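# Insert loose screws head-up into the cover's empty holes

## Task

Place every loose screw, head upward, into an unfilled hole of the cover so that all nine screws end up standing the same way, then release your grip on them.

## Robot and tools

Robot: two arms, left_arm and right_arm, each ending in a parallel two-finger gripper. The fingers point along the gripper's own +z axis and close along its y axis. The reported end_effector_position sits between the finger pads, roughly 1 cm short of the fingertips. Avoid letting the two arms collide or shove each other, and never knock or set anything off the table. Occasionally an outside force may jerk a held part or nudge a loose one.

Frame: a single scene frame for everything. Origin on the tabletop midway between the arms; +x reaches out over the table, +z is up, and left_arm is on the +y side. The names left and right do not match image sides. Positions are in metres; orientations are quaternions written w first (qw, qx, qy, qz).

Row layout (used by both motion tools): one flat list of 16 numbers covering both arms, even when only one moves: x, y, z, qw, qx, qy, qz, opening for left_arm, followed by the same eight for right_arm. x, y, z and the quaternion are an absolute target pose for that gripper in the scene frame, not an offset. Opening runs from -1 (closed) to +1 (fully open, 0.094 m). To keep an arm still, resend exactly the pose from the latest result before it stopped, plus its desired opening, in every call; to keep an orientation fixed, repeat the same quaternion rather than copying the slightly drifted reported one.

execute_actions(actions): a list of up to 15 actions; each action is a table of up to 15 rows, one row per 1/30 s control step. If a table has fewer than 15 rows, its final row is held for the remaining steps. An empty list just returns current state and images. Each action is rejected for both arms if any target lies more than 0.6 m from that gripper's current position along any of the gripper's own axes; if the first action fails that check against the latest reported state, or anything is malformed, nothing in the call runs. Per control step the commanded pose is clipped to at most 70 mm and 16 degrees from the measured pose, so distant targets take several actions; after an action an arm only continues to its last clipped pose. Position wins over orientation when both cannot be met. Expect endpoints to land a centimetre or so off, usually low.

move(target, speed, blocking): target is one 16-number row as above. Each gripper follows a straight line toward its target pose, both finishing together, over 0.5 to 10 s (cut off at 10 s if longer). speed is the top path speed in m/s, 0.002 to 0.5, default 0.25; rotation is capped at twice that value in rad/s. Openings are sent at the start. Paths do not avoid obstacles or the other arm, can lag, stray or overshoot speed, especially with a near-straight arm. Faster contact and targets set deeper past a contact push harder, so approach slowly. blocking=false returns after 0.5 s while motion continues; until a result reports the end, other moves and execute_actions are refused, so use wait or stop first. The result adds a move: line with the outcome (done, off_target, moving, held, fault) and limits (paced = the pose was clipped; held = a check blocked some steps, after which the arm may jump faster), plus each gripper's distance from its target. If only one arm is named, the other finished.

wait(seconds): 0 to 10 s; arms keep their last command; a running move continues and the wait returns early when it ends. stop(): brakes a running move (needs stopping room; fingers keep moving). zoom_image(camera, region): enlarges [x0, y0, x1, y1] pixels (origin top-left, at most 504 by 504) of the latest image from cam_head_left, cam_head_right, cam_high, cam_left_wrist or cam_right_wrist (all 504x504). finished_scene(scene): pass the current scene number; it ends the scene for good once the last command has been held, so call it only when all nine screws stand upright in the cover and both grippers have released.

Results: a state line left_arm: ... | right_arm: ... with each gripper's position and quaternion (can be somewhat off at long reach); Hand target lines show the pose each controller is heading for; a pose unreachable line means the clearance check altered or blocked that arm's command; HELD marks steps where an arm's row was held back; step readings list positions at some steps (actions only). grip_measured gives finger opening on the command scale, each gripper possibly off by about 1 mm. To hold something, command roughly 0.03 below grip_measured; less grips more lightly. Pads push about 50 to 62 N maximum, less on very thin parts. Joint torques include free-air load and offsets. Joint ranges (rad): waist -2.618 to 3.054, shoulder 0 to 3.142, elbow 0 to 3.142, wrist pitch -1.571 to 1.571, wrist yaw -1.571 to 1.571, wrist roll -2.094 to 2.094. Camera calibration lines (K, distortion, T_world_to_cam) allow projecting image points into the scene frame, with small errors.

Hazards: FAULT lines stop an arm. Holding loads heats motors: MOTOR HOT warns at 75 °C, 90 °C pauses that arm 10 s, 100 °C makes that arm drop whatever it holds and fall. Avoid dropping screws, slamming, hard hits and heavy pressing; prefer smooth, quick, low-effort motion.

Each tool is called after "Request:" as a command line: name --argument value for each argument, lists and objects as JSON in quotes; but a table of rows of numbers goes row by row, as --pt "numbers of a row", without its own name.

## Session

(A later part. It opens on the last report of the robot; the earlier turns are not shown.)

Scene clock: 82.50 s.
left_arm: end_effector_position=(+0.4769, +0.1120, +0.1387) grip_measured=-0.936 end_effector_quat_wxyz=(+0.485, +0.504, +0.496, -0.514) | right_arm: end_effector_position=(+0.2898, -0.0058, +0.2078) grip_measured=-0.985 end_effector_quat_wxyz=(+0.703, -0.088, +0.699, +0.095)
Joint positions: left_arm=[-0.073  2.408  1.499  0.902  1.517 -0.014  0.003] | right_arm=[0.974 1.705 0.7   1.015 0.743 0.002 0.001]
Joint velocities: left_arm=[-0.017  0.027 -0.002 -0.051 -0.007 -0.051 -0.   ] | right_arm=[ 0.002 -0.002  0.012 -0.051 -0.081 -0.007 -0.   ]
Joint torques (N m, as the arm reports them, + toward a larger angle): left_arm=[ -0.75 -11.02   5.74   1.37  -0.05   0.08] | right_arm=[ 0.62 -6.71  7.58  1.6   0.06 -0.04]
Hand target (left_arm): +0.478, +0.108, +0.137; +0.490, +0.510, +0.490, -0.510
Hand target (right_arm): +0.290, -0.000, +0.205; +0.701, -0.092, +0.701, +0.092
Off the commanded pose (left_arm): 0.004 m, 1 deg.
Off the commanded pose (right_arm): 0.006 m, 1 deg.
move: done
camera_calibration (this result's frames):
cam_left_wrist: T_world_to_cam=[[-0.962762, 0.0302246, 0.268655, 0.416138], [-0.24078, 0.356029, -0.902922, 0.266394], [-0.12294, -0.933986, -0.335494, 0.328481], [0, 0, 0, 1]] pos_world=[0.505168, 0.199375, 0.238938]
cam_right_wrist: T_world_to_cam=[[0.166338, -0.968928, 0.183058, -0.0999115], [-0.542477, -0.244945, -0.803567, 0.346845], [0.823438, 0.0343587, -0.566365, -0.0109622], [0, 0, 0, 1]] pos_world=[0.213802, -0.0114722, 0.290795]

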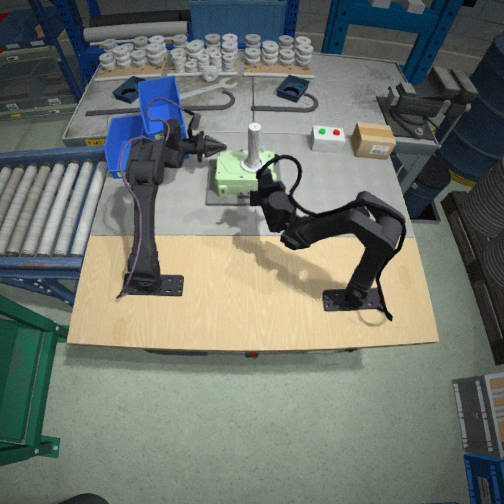

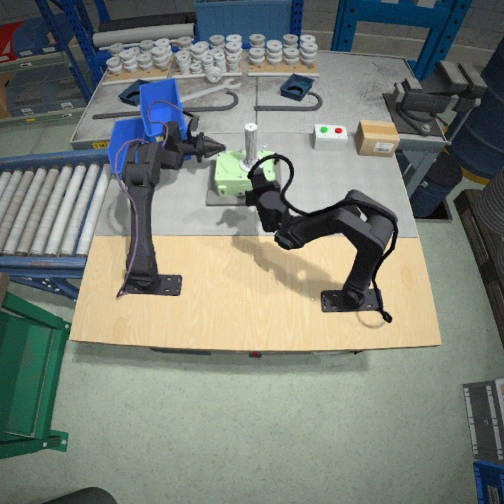

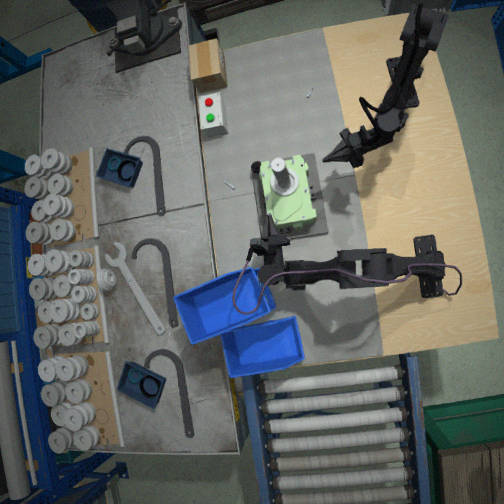

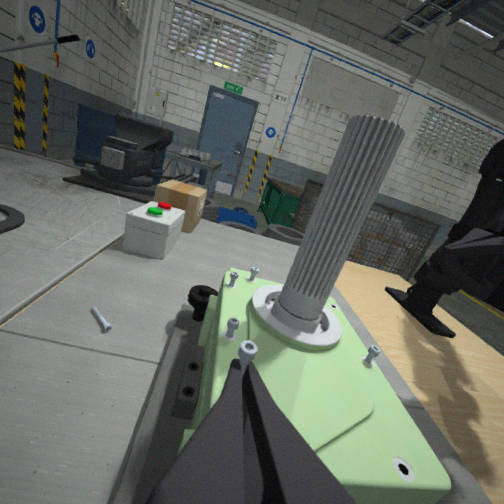

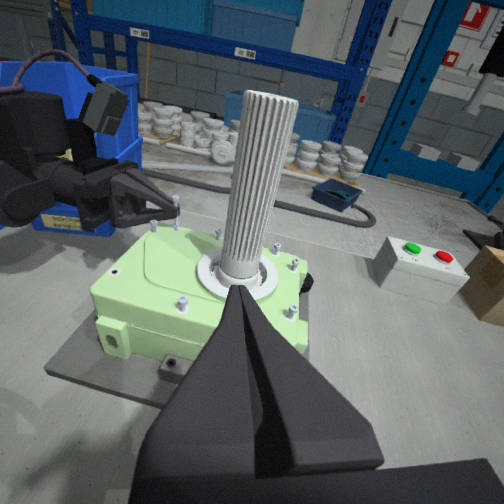

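Seems in. Release gently.

Request:
execute_actions --actions '[[[0.478,0.108,0.137,0.49,0.51,0.49,-0.51,-0.89,0.29,0.0,0.205,0.701,-0.092,0.701,0.092,-1]],[[0.478,0.108,0.137,0.49,0.51,0.49,-0.51,-0.855,0.29,0.0,0.205,0.701,-0.092,0.701,0.092,-1]],[[0.478,0.108,0.137,0.49,0.51,0.49,-0.51,-0.8,0.29,0.0,0.205,0.701,-0.092,0.701,0.092,-1]]]'

Request:
zoom_image --camera "cam_right_wrist" --region '[110,150,230,270]'

Scene clock: 84.13 s.
left_arm: end_effector_position=(+0.4769, +0.1120, +0.1390) grip_measured=-0.802 end_effector_quat_wxyz=(+0.486, +0.505, +0.495, -0.513) | right_arm: end_effector_position=(+0.2898, -0.0058, +0.2078) grip_measured=-0.985 end_effector_quat_wxyz=(+0.703, -0.088, +0.699, +0.095)
Joint positions: left_arm=[-0.073  2.408  1.499  0.906  1.517 -0.014  0.009] | right_arm=[0.974 1.705 0.7   1.015 0.743 0.002 0.001]
Joint velocities: left_arm=[-0.007 -0.002 -0.017 -0.051 -0.051  0.037 -0.001] | right_arm=[-0.002  0.002 -0.022 -0.007  0.051  0.081 -0.   ]
Joint torques (N m, as the arm reports them, + toward a larger angle): left_arm=[ -0.7  -11.03   5.8    1.38  -0.07   0.07] | right_arm=[ 0.6  -6.65  7.57  1.6   0.06 -0.04]
Hand target (left_arm): +0.478, +0.108, +0.137; +0.490, +0.510, +0.490, -0.510
Hand target (right_arm): +0.290, -0.000, +0.205; +0.701, -0.092, +0.701, +0.092
Off the commanded pose (left_arm): 0.005 m, 1 deg.
Off the commanded pose (right_arm): 0.006 m, 1 deg.
Step readings (end_effector_position; steps 1 to 15: 1st action; 16 to 30: 2nd action; 31 to 45: 3rd action):
0: left_arm (+0.4769, +0.1120, +0.1388) | right_arm (+0.2898, -0.0058, +0.2078)
1: left_arm (+0.4769, +0.1120, +0.1388) | right_arm (+0.2898, -0.0058, +0.2078)
2: left_arm (+0.4769, +0.1120, +0.1388) | right_arm (+0.2898, -0.0058, +0.2078)
4: left_arm (+0.4769, +0.1120, +0.1388) | right_arm (+0.2898, -0.0058, +0.2078)
8: left_arm (+0.4769, +0.1120, +0.1388) | right_arm (+0.2898, -0.0058, +0.2078)
15: left_arm (+0.4769, +0.1120, +0.1388) | right_arm (+0.2898, -0.0058, +0.2078)
16: left_arm (+0.4769, +0.1120, +0.1389) | right_arm (+0.2898, -0.0058, +0.2078)
17: left_arm (+0.4769, +0.1120, +0.1389) | right_arm (+0.2898, -0.0058, +0.2078)
19: left_arm (+0.4769, +0.1120, +0.1389) | right_arm (+0.2898, -0.0058, +0.2078)
23: left_arm (+0.4769, +0.1120, +0.1389) | right_arm (+0.2898, -0.0058, +0.2078)
30: left_arm (+0.4769, +0.1120, +0.1389) | right_arm (+0.2898, -0.0058, +0.2078)
31: left_arm (+0.4769, +0.1120, +0.1389) | right_arm (+0.2898, -0.0058, +0.2078)
32: left_arm (+0.4769, +0.1120, +0.1390) | right_arm (+0.2898, -0.0058, +0.2078)
34: left_arm (+0.4769, +0.1120, +0.1390) | right_arm (+0.2898, -0.0058, +0.2078)
38: left_arm (+0.4769, +0.1120, +0.1390) | right_arm (+0.2898, -0.0058, +0.2078)
45: end_effector_position above
camera_calibration (this result's frames):
cam_left_wrist: T_world_to_cam=[[-0.963776, 0.0303173, 0.264986, 0.417041], [-0.237348, 0.355715, -0.903954, 0.265212], [-0.121665, -0.934103, -0.335634, 0.328008], [0, 0, 0, 1]] pos_world=[0.504789, 0.199409, 0.23932]
cam_right_wrist: T_world_to_cam=[[0.166338, -0.968928, 0.183058, -0.0999115], [-0.542477, -0.244945, -0.803567, 0.346845], [0.823438, 0.0343587, -0.566365, -0.0109622], [0, 0, 0, 1]] pos_world=[0.213802, -0.0114722, 0.290795]

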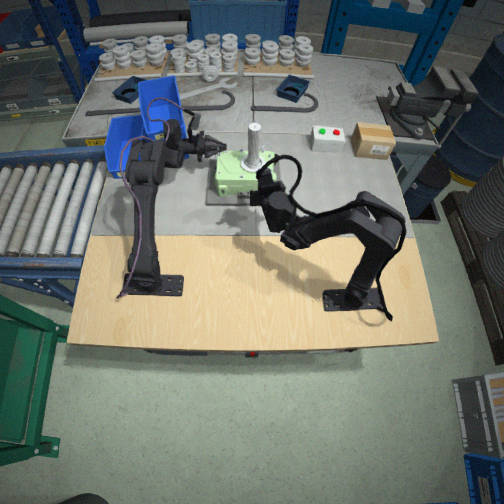

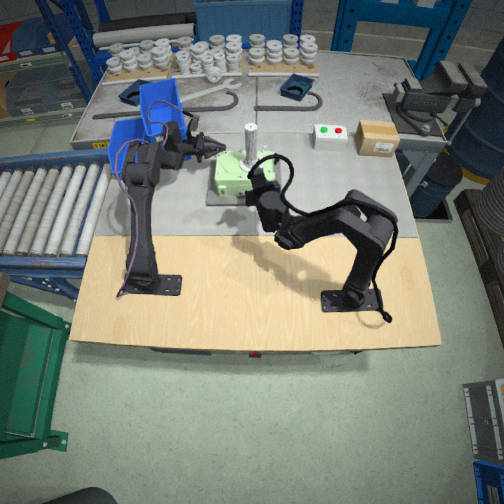

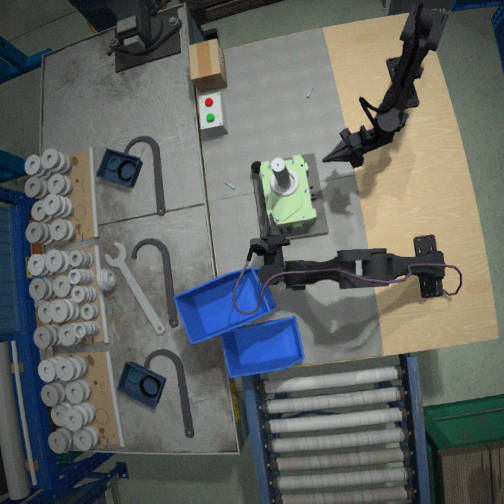

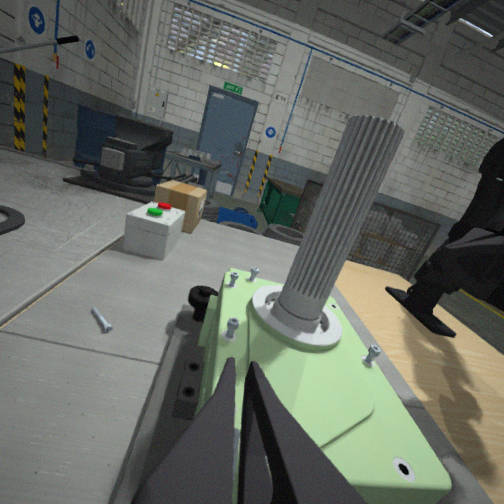

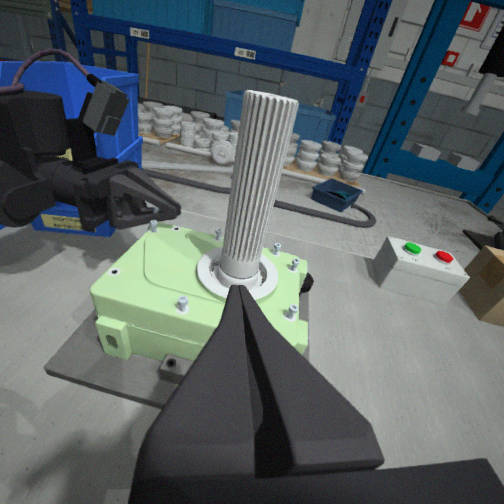

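Region (110, 150, 230, 270) of cam_right_wrist's 504x504 image, scaled by 4.200, with more detail than that image has.

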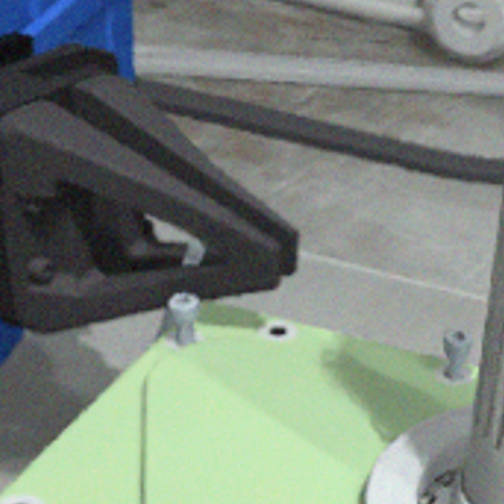

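Request:
execute_actions --actions '[[[0.478,0.112,0.139,0.49,0.51,0.49,-0.51,-1,0.29,0.0,0.205,0.701,-0.092,0.701,0.092,-1]],[[0.478,0.112,0.139,0.49,0.51,0.49,-0.51,-1,0.29,0.0,0.205,0.701,-0.092,0.701,0.092,-1]]]'

Request:
move --target '[0.478,0.125,0.17,0.49,0.51,0.49,-0.51,-1,0.29,0.0,0.205,0.701,-0.092,0.701,0.092,-1]' --speed 0.04

Request:
zoom_image --camera "cam_right_wrist" --region '[80,120,230,270]'

Scene clock: 85.30 s.
left_arm: end_effector_position=(+0.4769, +0.1120, +0.1390) grip_measured=-0.984 end_effector_quat_wxyz=(+0.486, +0.505, +0.495, -0.513) | right_arm: end_effector_position=(+0.2898, -0.0058, +0.2078) grip_measured=-0.985 end_effector_quat_wxyz=(+0.703, -0.088, +0.699, +0.095)
Joint positions: left_arm=[-0.073  2.408  1.499  0.906  1.517 -0.014  0.001] | right_arm=[0.974 1.705 0.7   1.015 0.743 0.002 0.001]
Joint velocities: left_arm=[-0.012  0.017 -0.012 -0.007 -0.007 -0.037 -0.   ] | right_arm=[ 0.002  0.012  0.002  0.007  0.037 -0.037 -0.   ]
Joint torques (N m, as the arm reports them, + toward a larger angle): left_arm=[  0.01 -11.43   5.71   1.37   0.03   0.05] | right_arm=[ 0.6  -6.72  7.57  1.59  0.06 -0.03]
Hand target (left_arm): +0.478, +0.112, +0.139; +0.490, +0.510, +0.490, -0.510
Hand target (right_arm): +0.290, -0.000, +0.205; +0.701, -0.092, +0.701, +0.092
Off the commanded pose (left_arm): 0.001 m, 1 deg.
Off the commanded pose (right_arm): 0.006 m, 1 deg.
Step readings (end_effector_position; steps 1 to 15: 1st action; 16 to 30: 2nd action):
0: left_arm (+0.4769, +0.1120, +0.1390) | right_arm (+0.2898, -0.0058, +0.2078)
1: left_arm (+0.4769, +0.1120, +0.1390) | right_arm (+0.2898, -0.0058, +0.2078)
2: left_arm (+0.4769, +0.1120, +0.1390) | right_arm (+0.2898, -0.0058, +0.2078)
4: left_arm (+0.4769, +0.1120, +0.1390) | right_arm (+0.2898, -0.0058, +0.2078)
8: left_arm (+0.4769, +0.1120, +0.1390) | right_arm (+0.2898, -0.0058, +0.2078)
15: left_arm (+0.4769, +0.1120, +0.1390) | right_arm (+0.2898, -0.0058, +0.2078)
16: left_arm (+0.4769, +0.1120, +0.1390) | right_arm (+0.2898, -0.0058, +0.2078)
17: left_arm (+0.4769, +0.1120, +0.1390) | right_arm (+0.2898, -0.0058, +0.2078)
19: left_arm (+0.4769, +0.1120, +0.1390) | right_arm (+0.2898, -0.0058, +0.2078)
23: left_arm (+0.4769, +0.1120, +0.1390) | right_arm (+0.2898, -0.0058, +0.2078)
30: end_effector_position above
camera_calibration (this result's frames):
cam_left_wrist: T_world_to_cam=[[-0.963776, 0.0303173, 0.264986, 0.417041], [-0.237348, 0.355715, -0.903954, 0.265212], [-0.121665, -0.934103, -0.335634, 0.328008], [0, 0, 0, 1]] pos_world=[0.504789, 0.199409, 0.23932]
cam_right_wrist: T_world_to_cam=[[0.166338, -0.968928, 0.183058, -0.0999115], [-0.542477, -0.244945, -0.803567, 0.346845], [0.823438, 0.0343587, -0.566365, -0.0109622], [0, 0, 0, 1]] pos_world=[0.213802, -0.0114722, 0.290795]

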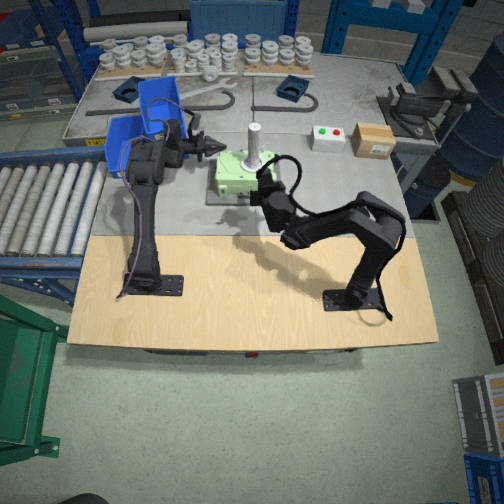

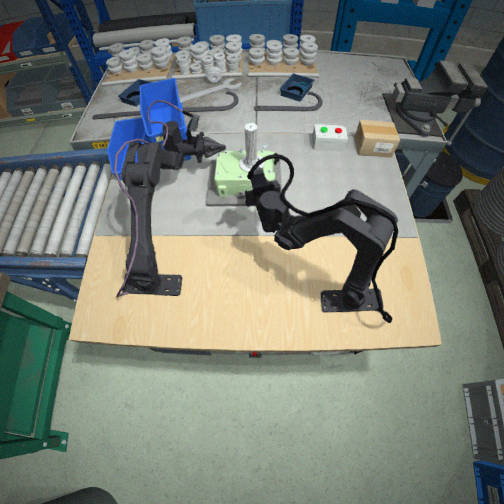

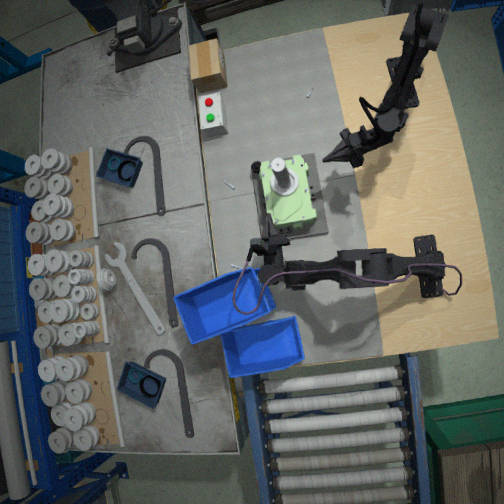

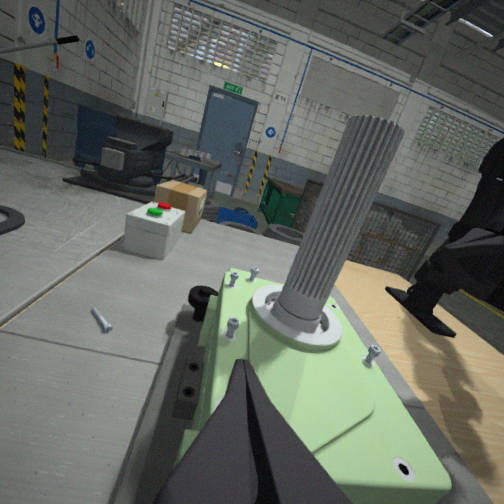

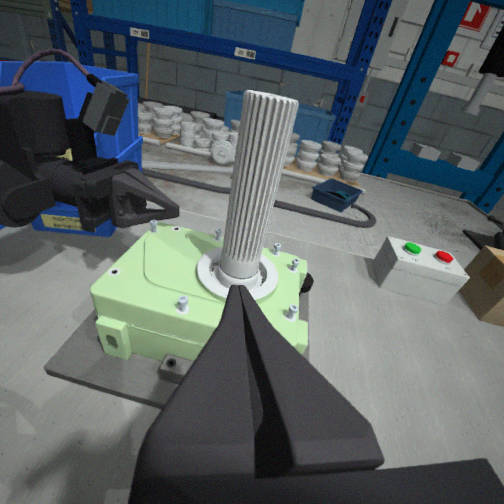

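Scene clock: 86.40 s.
left_arm: end_effector_position=(+0.4765, +0.1202, +0.1566) grip_measured=-0.984 end_effector_quat_wxyz=(+0.488, +0.506, +0.494, -0.513) | right_arm: end_effector_position=(+0.2898, -0.0058, +0.2079) grip_measured=-0.985 end_effector_quat_wxyz=(+0.704, -0.088, +0.699, +0.095)
Joint positions: left_arm=[-0.056  2.37   1.499  0.906  1.534 -0.048  0.001] | right_arm=[0.974 1.705 0.7   1.016 0.743 0.002 0.001]
Joint velocities: left_arm=[-0.032 -0.002 -0.002  0.007 -0.037 -0.066  0.001] | right_arm=[-0.002  0.002 -0.022  0.095 -0.007 -0.022 -0.001]
Joint torques (N m, as the arm reports them, + toward a larger angle): left_arm=[  0.9  -13.25   6.38   1.17   0.11  -0.1 ] | right_arm=[ 0.61 -6.68  7.57  1.58  0.06 -0.04]
Hand target (left_arm): +0.478, +0.125, +0.170; +0.490, +0.509, +0.490, -0.510
Hand target (right_arm): +0.290, -0.000, +0.205; +0.701, -0.092, +0.701, +0.092
Off the commanded pose (left_arm): 0.014 m, 1 deg.
Off the commanded pose (right_arm): 0.006 m, 1 deg.
move: off_target (left_arm)
camera_calibration (this result's frames):
cam_left_wrist: T_world_to_cam=[[-0.964757, 0.0307499, 0.26134, 0.412707], [-0.233965, 0.3543, -0.90539, 0.276891], [-0.120433, -0.934626, -0.334619, 0.340825], [0, 0, 0, 1]] pos_world=[0.503992, 0.207751, 0.256884]
cam_right_wrist: T_world_to_cam=[[0.166263, -0.969045, 0.182504, -0.0998043], [-0.542147, -0.244429, -0.803947, 0.346955], [0.82367, 0.0347227, -0.566005, -0.0110146], [0, 0, 0, 1]] pos_world=[0.213767, -0.0115268, 0.290914]

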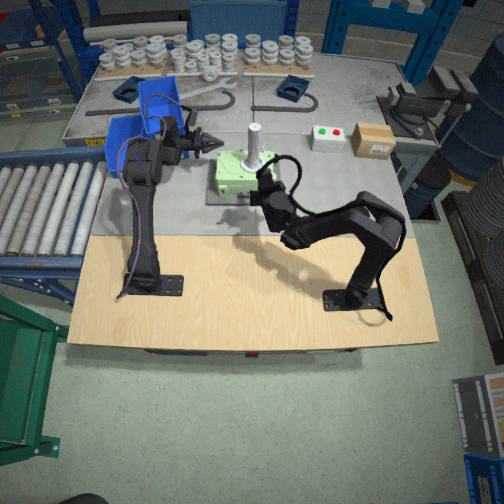

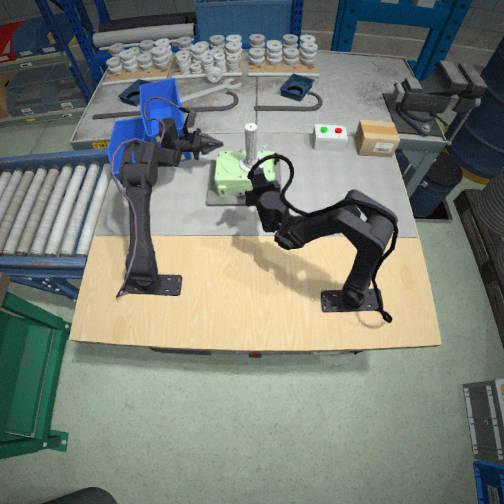

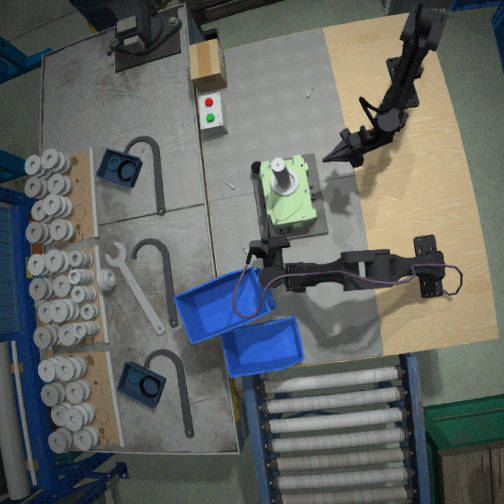

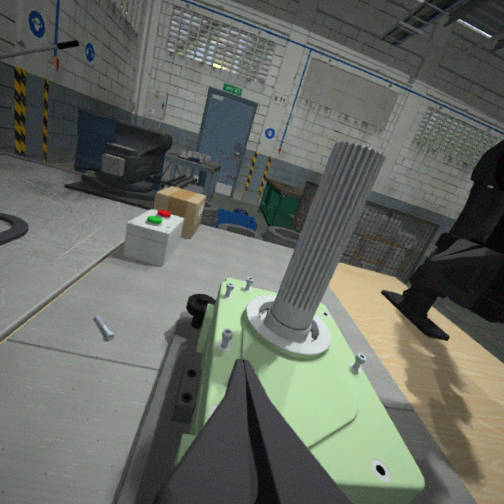

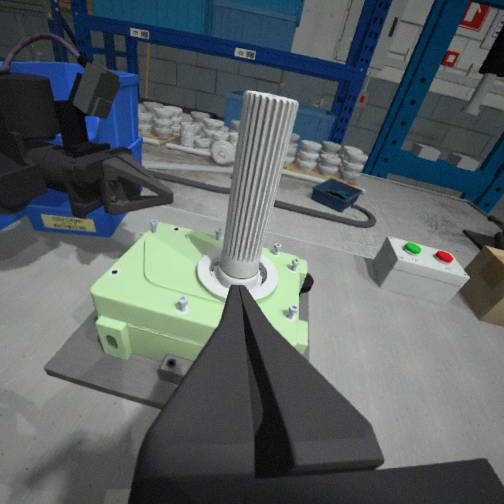

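Region (80, 120, 230, 270) of cam_right_wrist's 504x504 image, scaled by 3.360, with more detail than that image has.

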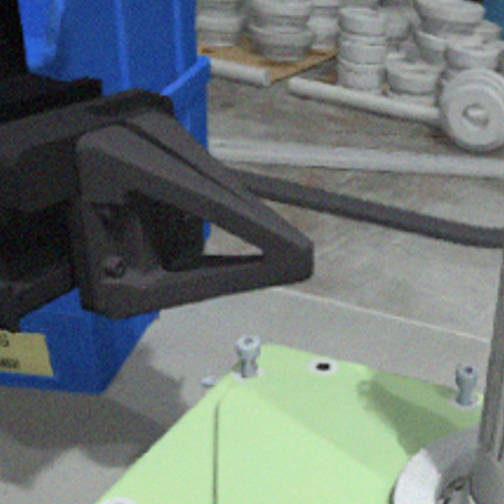

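Request:
move --target '[0.5,0.2,0.2,0.3,0,0.954,0,-0.6,0.29,0.0,0.205,0.701,-0.092,0.701,0.092,-1]' --speed 0.25

Scene clock: 90.83 s.
left_arm: end_effector_position=(+0.4983, +0.2039, +0.1957) grip_measured=-0.602 end_effector_quat_wxyz=(+0.298, +0.006, +0.955, -0.003) | right_arm: end_effector_position=(+0.2898, -0.0058, +0.2082) grip_measured=-0.985 end_effector_quat_wxyz=(+0.704, -0.087, +0.698, +0.095)
Joint positions: left_arm=[-0.297  1.994  1.92  -0.912 -0.169 -0.251  0.019] | right_arm=[0.974 1.705 0.7   1.017 0.743 0.002 0.001]
Joint velocities: left_arm=[-0.002  0.007 -0.017 -0.007  0.022 -0.066 -0.   ] | right_arm=[-0.007  0.007  0.012  0.051 -0.007  0.007 -0.   ]
Joint torques (N m, as the arm reports them, + toward a larger angle): left_arm=[-0.87 -9.31  8.12  1.17 -0.31 -0.09] | right_arm=[ 0.58 -6.7   7.54  1.58  0.05 -0.04]
Hand target (left_arm): +0.499, +0.201, +0.200; +0.300, +0.003, +0.954, +0.002
Hand target (right_arm): +0.290, -0.000, +0.205; +0.701, -0.092, +0.701, +0.092
Off the commanded pose (left_arm): 0.006 m, 1 deg.
Off the commanded pose (right_arm): 0.007 m, 1 deg.
move: done
camera_calibration (this result's frames):
cam_left_wrist: T_world_to_cam=[[0.194909, -0.970995, 0.138489, 0.0713371], [-0.946962, -0.223075, -0.231301, 0.628888], [0.255485, -0.0860614, -0.962975, 0.197333], [0, 0, 0, 1]] pos_world=[0.531213, 0.22654, 0.325609]
cam_right_wrist: T_world_to_cam=[[0.166113, -0.969279, 0.181394, -0.0995899], [-0.541486, -0.243394, -0.804706, 0.347173], [0.824135, 0.0354501, -0.565283, -0.0111197], [0, 0, 0, 1]] pos_world=[0.213697, -0.0116363, 0.291151]

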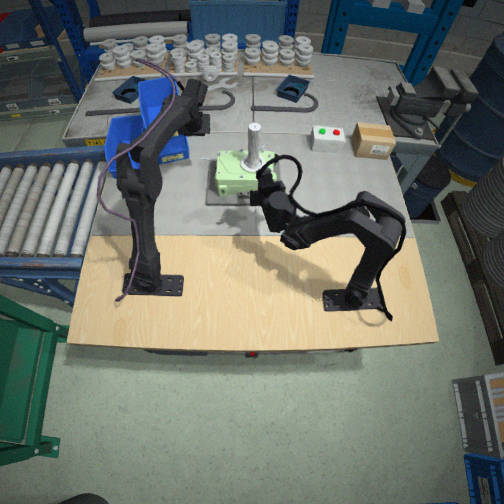

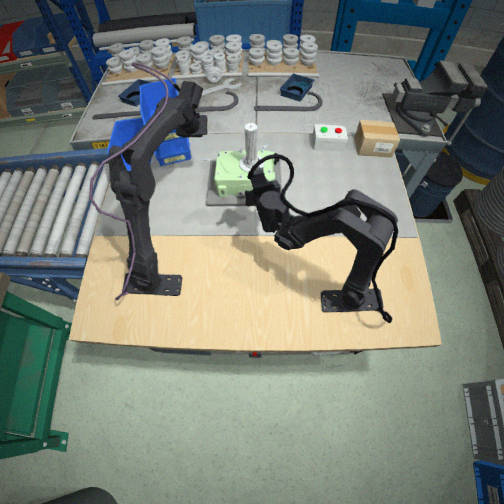

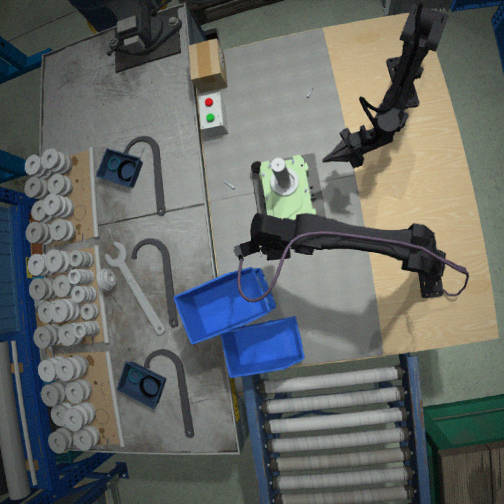

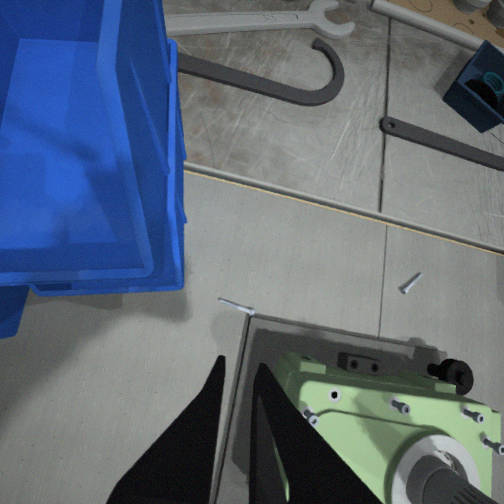

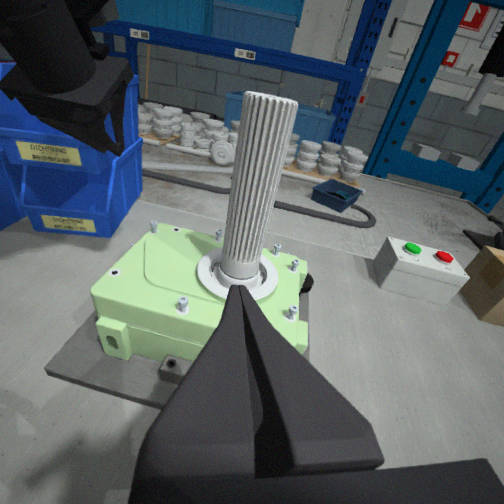

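Request:
move --target '[0.543,0.198,0.04,0,0.76,0.65,0,-0.6,0.29,0.0,0.205,0.701,-0.092,0.701,0.092,-1]' --speed 0.2

Scene clock: 96.03 s.
left_arm: end_effector_position=(+0.5387, +0.2047, +0.0366) grip_measured=-0.602 end_effector_quat_wxyz=(+0.073, +0.749, +0.657, +0.048) | right_arm: end_effector_position=(+0.2898, -0.0058, +0.2086) grip_measured=-0.985 end_effector_quat_wxyz=(+0.704, -0.087, +0.698, +0.096)
Joint positions: left_arm=[-0.216  2.786  2.831 -1.44   0.006  1.467  0.019] | right_arm=[0.974 1.705 0.7   1.019 0.743 0.002 0.001]
Joint velocities: left_arm=[ 0.017  0.002 -0.017  0.037 -0.037 -0.007  0.001] | right_arm=[-0.007 -0.002 -0.007 -0.051  0.022  0.022 -0.001]
Joint torques (N m, as the arm reports them, + toward a larger angle): left_arm=[ -1.08 -13.07   7.38   0.67  -0.07   0.09] | right_arm=[ 0.58 -6.69  7.58  1.55  0.06 -0.04]
Hand target (left_arm): +0.543, +0.198, +0.041; +0.083, +0.756, +0.646, +0.059
Hand target (right_arm): +0.290, -0.000, +0.205; +0.701, -0.092, +0.701, +0.092
Off the commanded pose (left_arm): 0.009 m, 10 deg.
Off the commanded pose (right_arm): 0.007 m, 1 deg.
elbow stopped short (left arm): the move would have taken joint 3 (elbow) straighter than the controller allows; a more bent joint 3 avoids this.
move: off_target (left_arm)
camera_calibration (this result's frames):
cam_left_wrist: T_world_to_cam=[[-0.978212, -0.12347, -0.1669, 0.555937], [-0.166968, 0.945655, 0.279031, -0.0476399], [0.123378, 0.300818, -0.945667, 0.0252617], [0, 0, 0, 1]] pos_world=[0.532753, 0.106093, 0.129968]
cam_right_wrist: T_world_to_cam=[[0.165928, -0.96957, 0.180006, -0.0993216], [-0.54066, -0.2421, -0.805652, 0.347445], [0.824715, 0.0363579, -0.564378, -0.0112515], [0, 0, 0, 1]] pos_world=[0.213609, -0.0117736, 0.291448]

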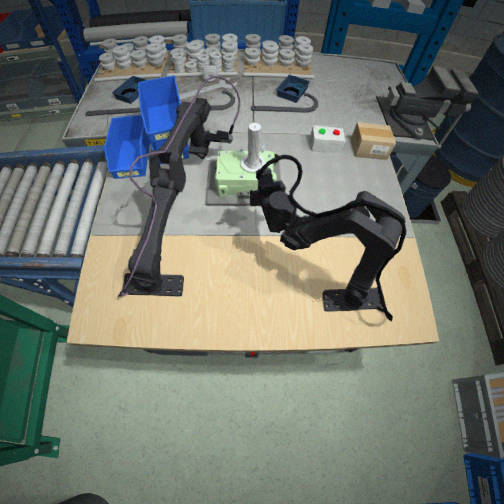

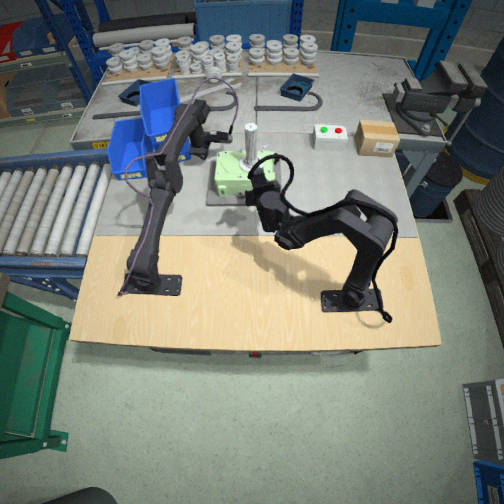

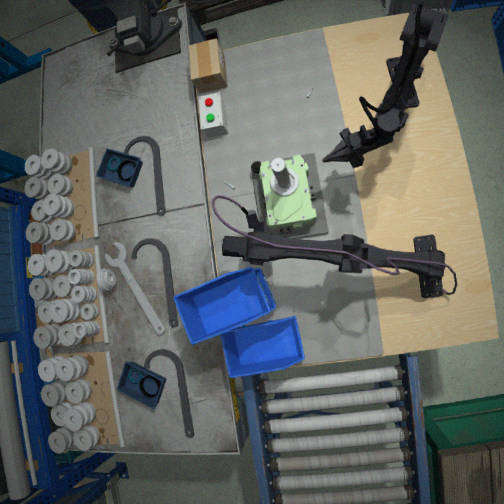

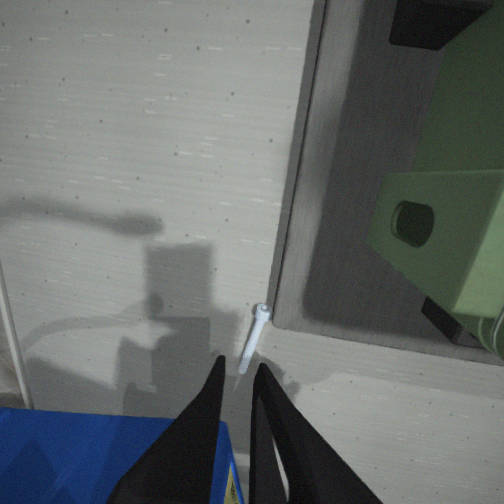

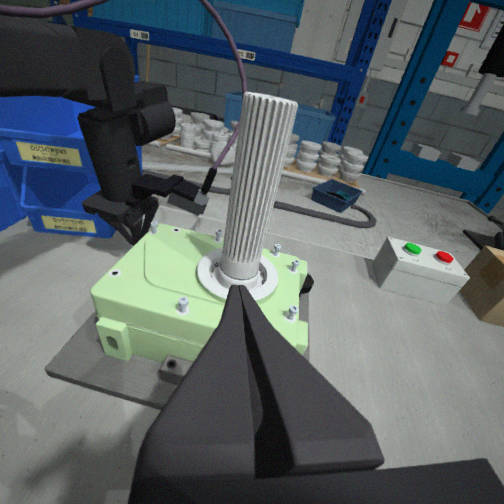

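Request:
move --target '[0.538,0.194,0.008,0.085,0.755,0.646,0.06,-0.6,0.29,0.0,0.205,0.701,-0.092,0.701,0.092,-1]' --speed 0.04

Scene clock: 97.23 s.
left_arm: end_effector_position=(+0.5360, +0.2048, +0.0235) grip_measured=-0.602 end_effector_quat_wxyz=(+0.079, +0.750, +0.653, +0.062) | right_arm: end_effector_position=(+0.2898, -0.0058, +0.2088) grip_measured=-0.985 end_effector_quat_wxyz=(+0.705, -0.087, +0.698, +0.096)
Joint positions: left_arm=[-0.223  2.619  2.445 -1.195 -0.01   1.469  0.019] | right_arm=[0.974 1.705 0.7   1.02  0.743 0.002 0.001]
Joint velocities: left_arm=[-0.002 -0.027 -0.037  0.037 -0.037  0.022  0.001] | right_arm=[ 0.002 -0.032 -0.002 -0.007 -0.022  0.037  0.   ]
Joint torques (N m, as the arm reports them, + toward a larger angle): left_arm=[ -1.39 -12.24   3.1    1.14   0.08  -0.01] | right_arm=[ 0.58 -6.7   7.54  1.54  0.06 -0.04]
Hand target (left_arm): +0.537, +0.194, +0.008; +0.084, +0.756, +0.647, +0.059
Hand target (right_arm): +0.290, -0.000, +0.205; +0.701, -0.092, +0.701, +0.092
Off the commanded pose (left_arm): 0.019 m, 1 deg.
Off the commanded pose (right_arm): 0.007 m, 1 deg.
move: off_target (left_arm)
camera_calibration (this result's frames):
cam_left_wrist: T_world_to_cam=[[-0.973498, -0.116892, -0.196566, 0.5479], [-0.170421, 0.943956, 0.282674, -0.0423716], [0.152508, 0.308681, -0.93886, -0.00425389], [0, 0, 0, 1]] pos_world=[0.526807, 0.105355, 0.115682]
cam_right_wrist: T_world_to_cam=[[0.165854, -0.969685, 0.179451, -0.0992142], [-0.540329, -0.241582, -0.806029, 0.347554], [0.824947, 0.0367206, -0.564016, -0.0113044], [0, 0, 0, 1]] pos_world=[0.213574, -0.0118287, 0.291567]

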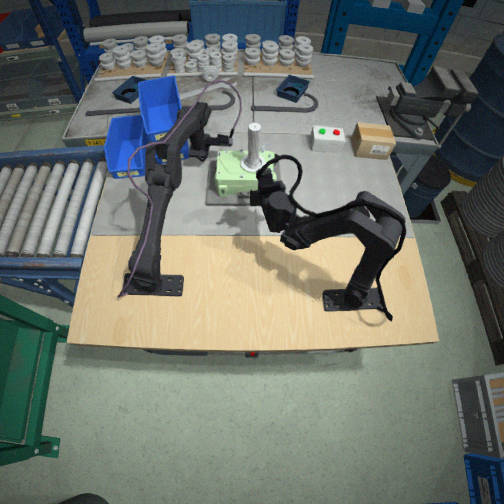

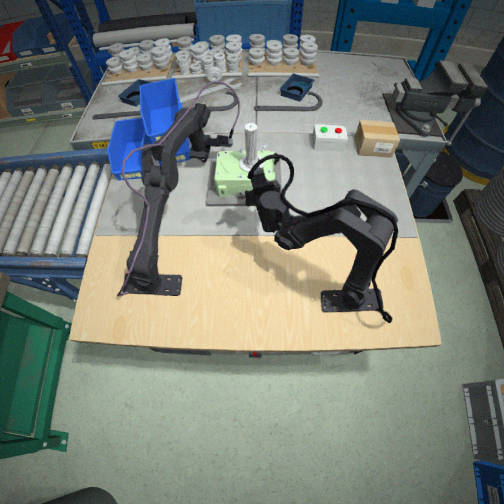

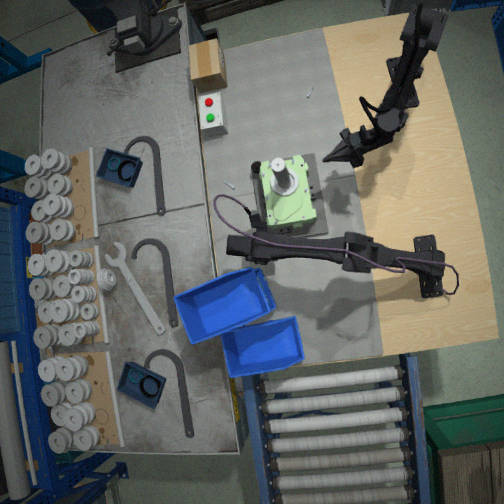

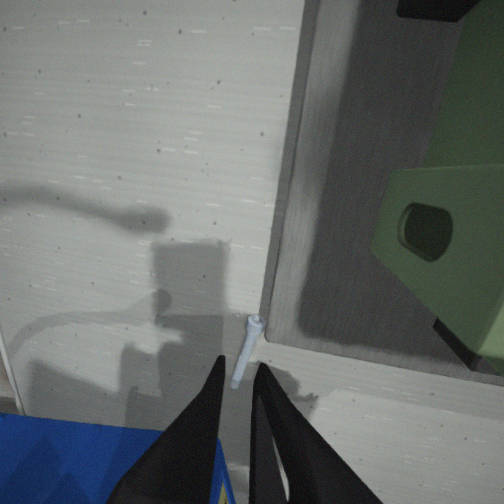

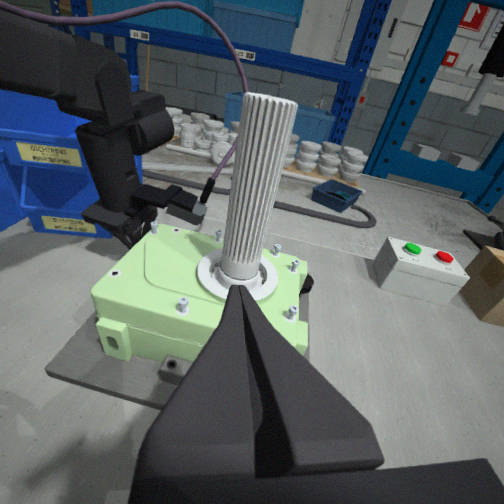

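Request:
move --target '[0.54,0.188,0.006,0.085,0.755,0.646,0.06,-0.6,0.29,0.0,0.205,0.701,-0.092,0.701,0.092,-1]' --speed 0.03

Scene clock: 103.23 s.
left_arm: end_effector_position=(+0.5378, +0.2021, +0.0242) grip_measured=-0.602 end_effector_quat_wxyz=(+0.081, +0.752, +0.651, +0.069) | right_arm: end_effector_position=(+0.2898, -0.0058, +0.2088) grip_measured=-0.985 end_effector_quat_wxyz=(+0.705, -0.086, +0.698, +0.096)
Joint positions: left_arm=[-0.23   2.618  2.443 -1.183 -0.02   1.469  0.019] | right_arm=[0.974 1.705 0.7   1.02  0.743 0.002 0.001]
Joint velocities: left_arm=[-0.002 -0.012 -0.007 -0.037  0.022  0.007  0.   ] | right_arm=[ 0.007 -0.002  0.002 -0.066  0.022 -0.037 -0.001]
Joint torques (N m, as the arm reports them, + toward a larger angle): left_arm=[ -1.6  -10.5    5.91   1.     0.2   -0.09] | right_arm=[ 0.59 -6.68  7.55  1.54  0.07 -0.04]
Hand target (left_arm): +0.539, +0.189, +0.006; +0.085, +0.756, +0.647, +0.060
Hand target (right_arm): +0.290, -0.000, +0.205; +0.701, -0.092, +0.701, +0.092
Off the commanded pose (left_arm): 0.023 m, 1 deg.
Off the commanded pose (right_arm): 0.007 m, 1 deg.
move: off_target (left_arm)
camera_calibration (this result's frames):
cam_left_wrist: T_world_to_cam=[[-0.97148, -0.110438, -0.209835, 0.547448], [-0.169228, 0.942776, 0.287289, -0.0402455], [0.1661, 0.314605, -0.934577, -0.0116336], [0, 0, 0, 1]] pos_world=[0.526956, 0.102062, 0.115563]
cam_right_wrist: T_world_to_cam=[[0.165817, -0.969743, 0.179174, -0.0991605], [-0.540163, -0.241323, -0.806218, 0.347608], [0.825063, 0.0369019, -0.563835, -0.0113309], [0, 0, 0, 1]] pos_world=[0.213556, -0.0118563, 0.291626]

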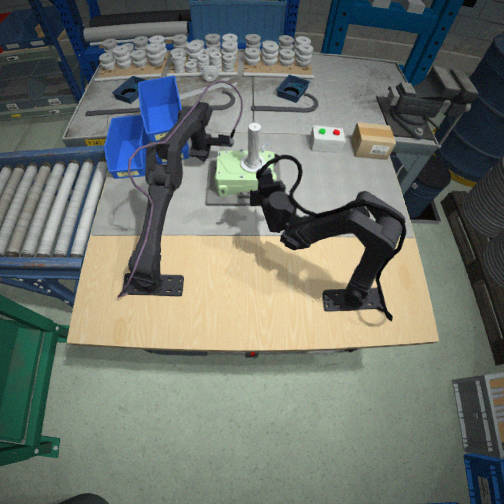

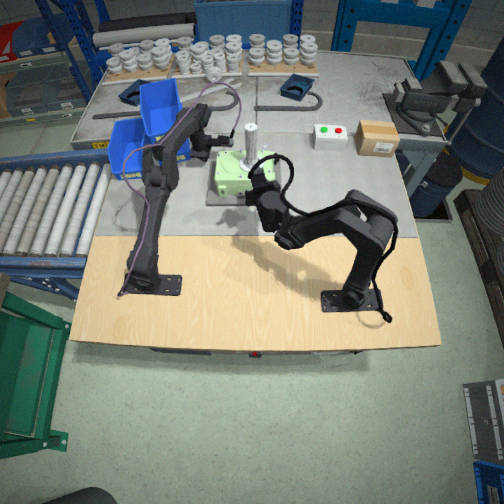

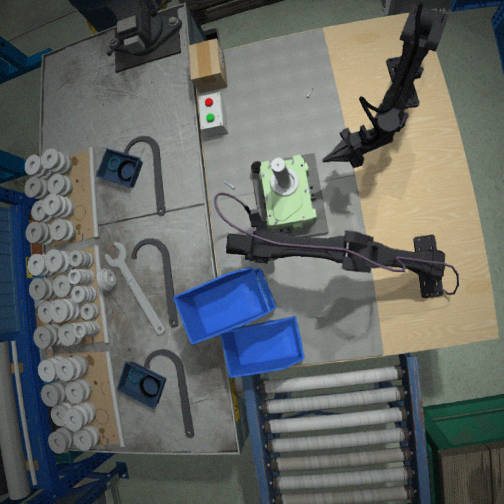

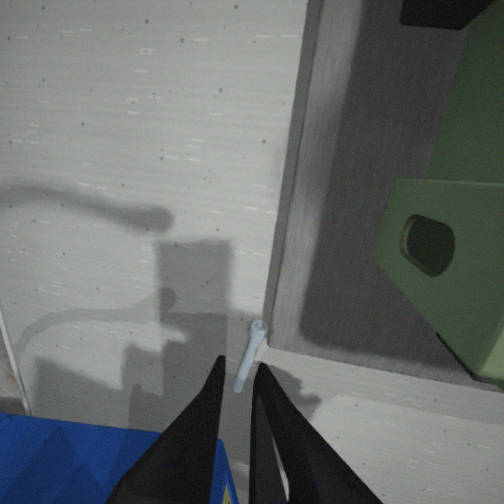

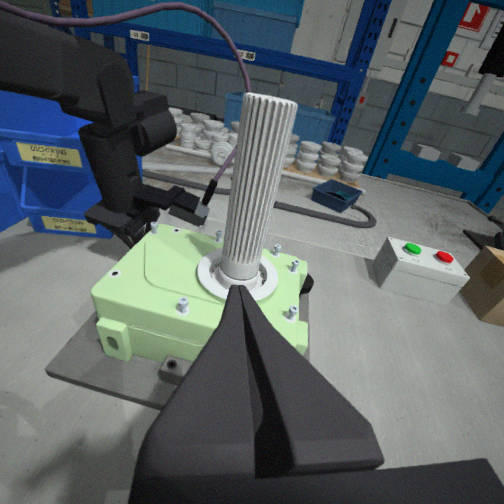

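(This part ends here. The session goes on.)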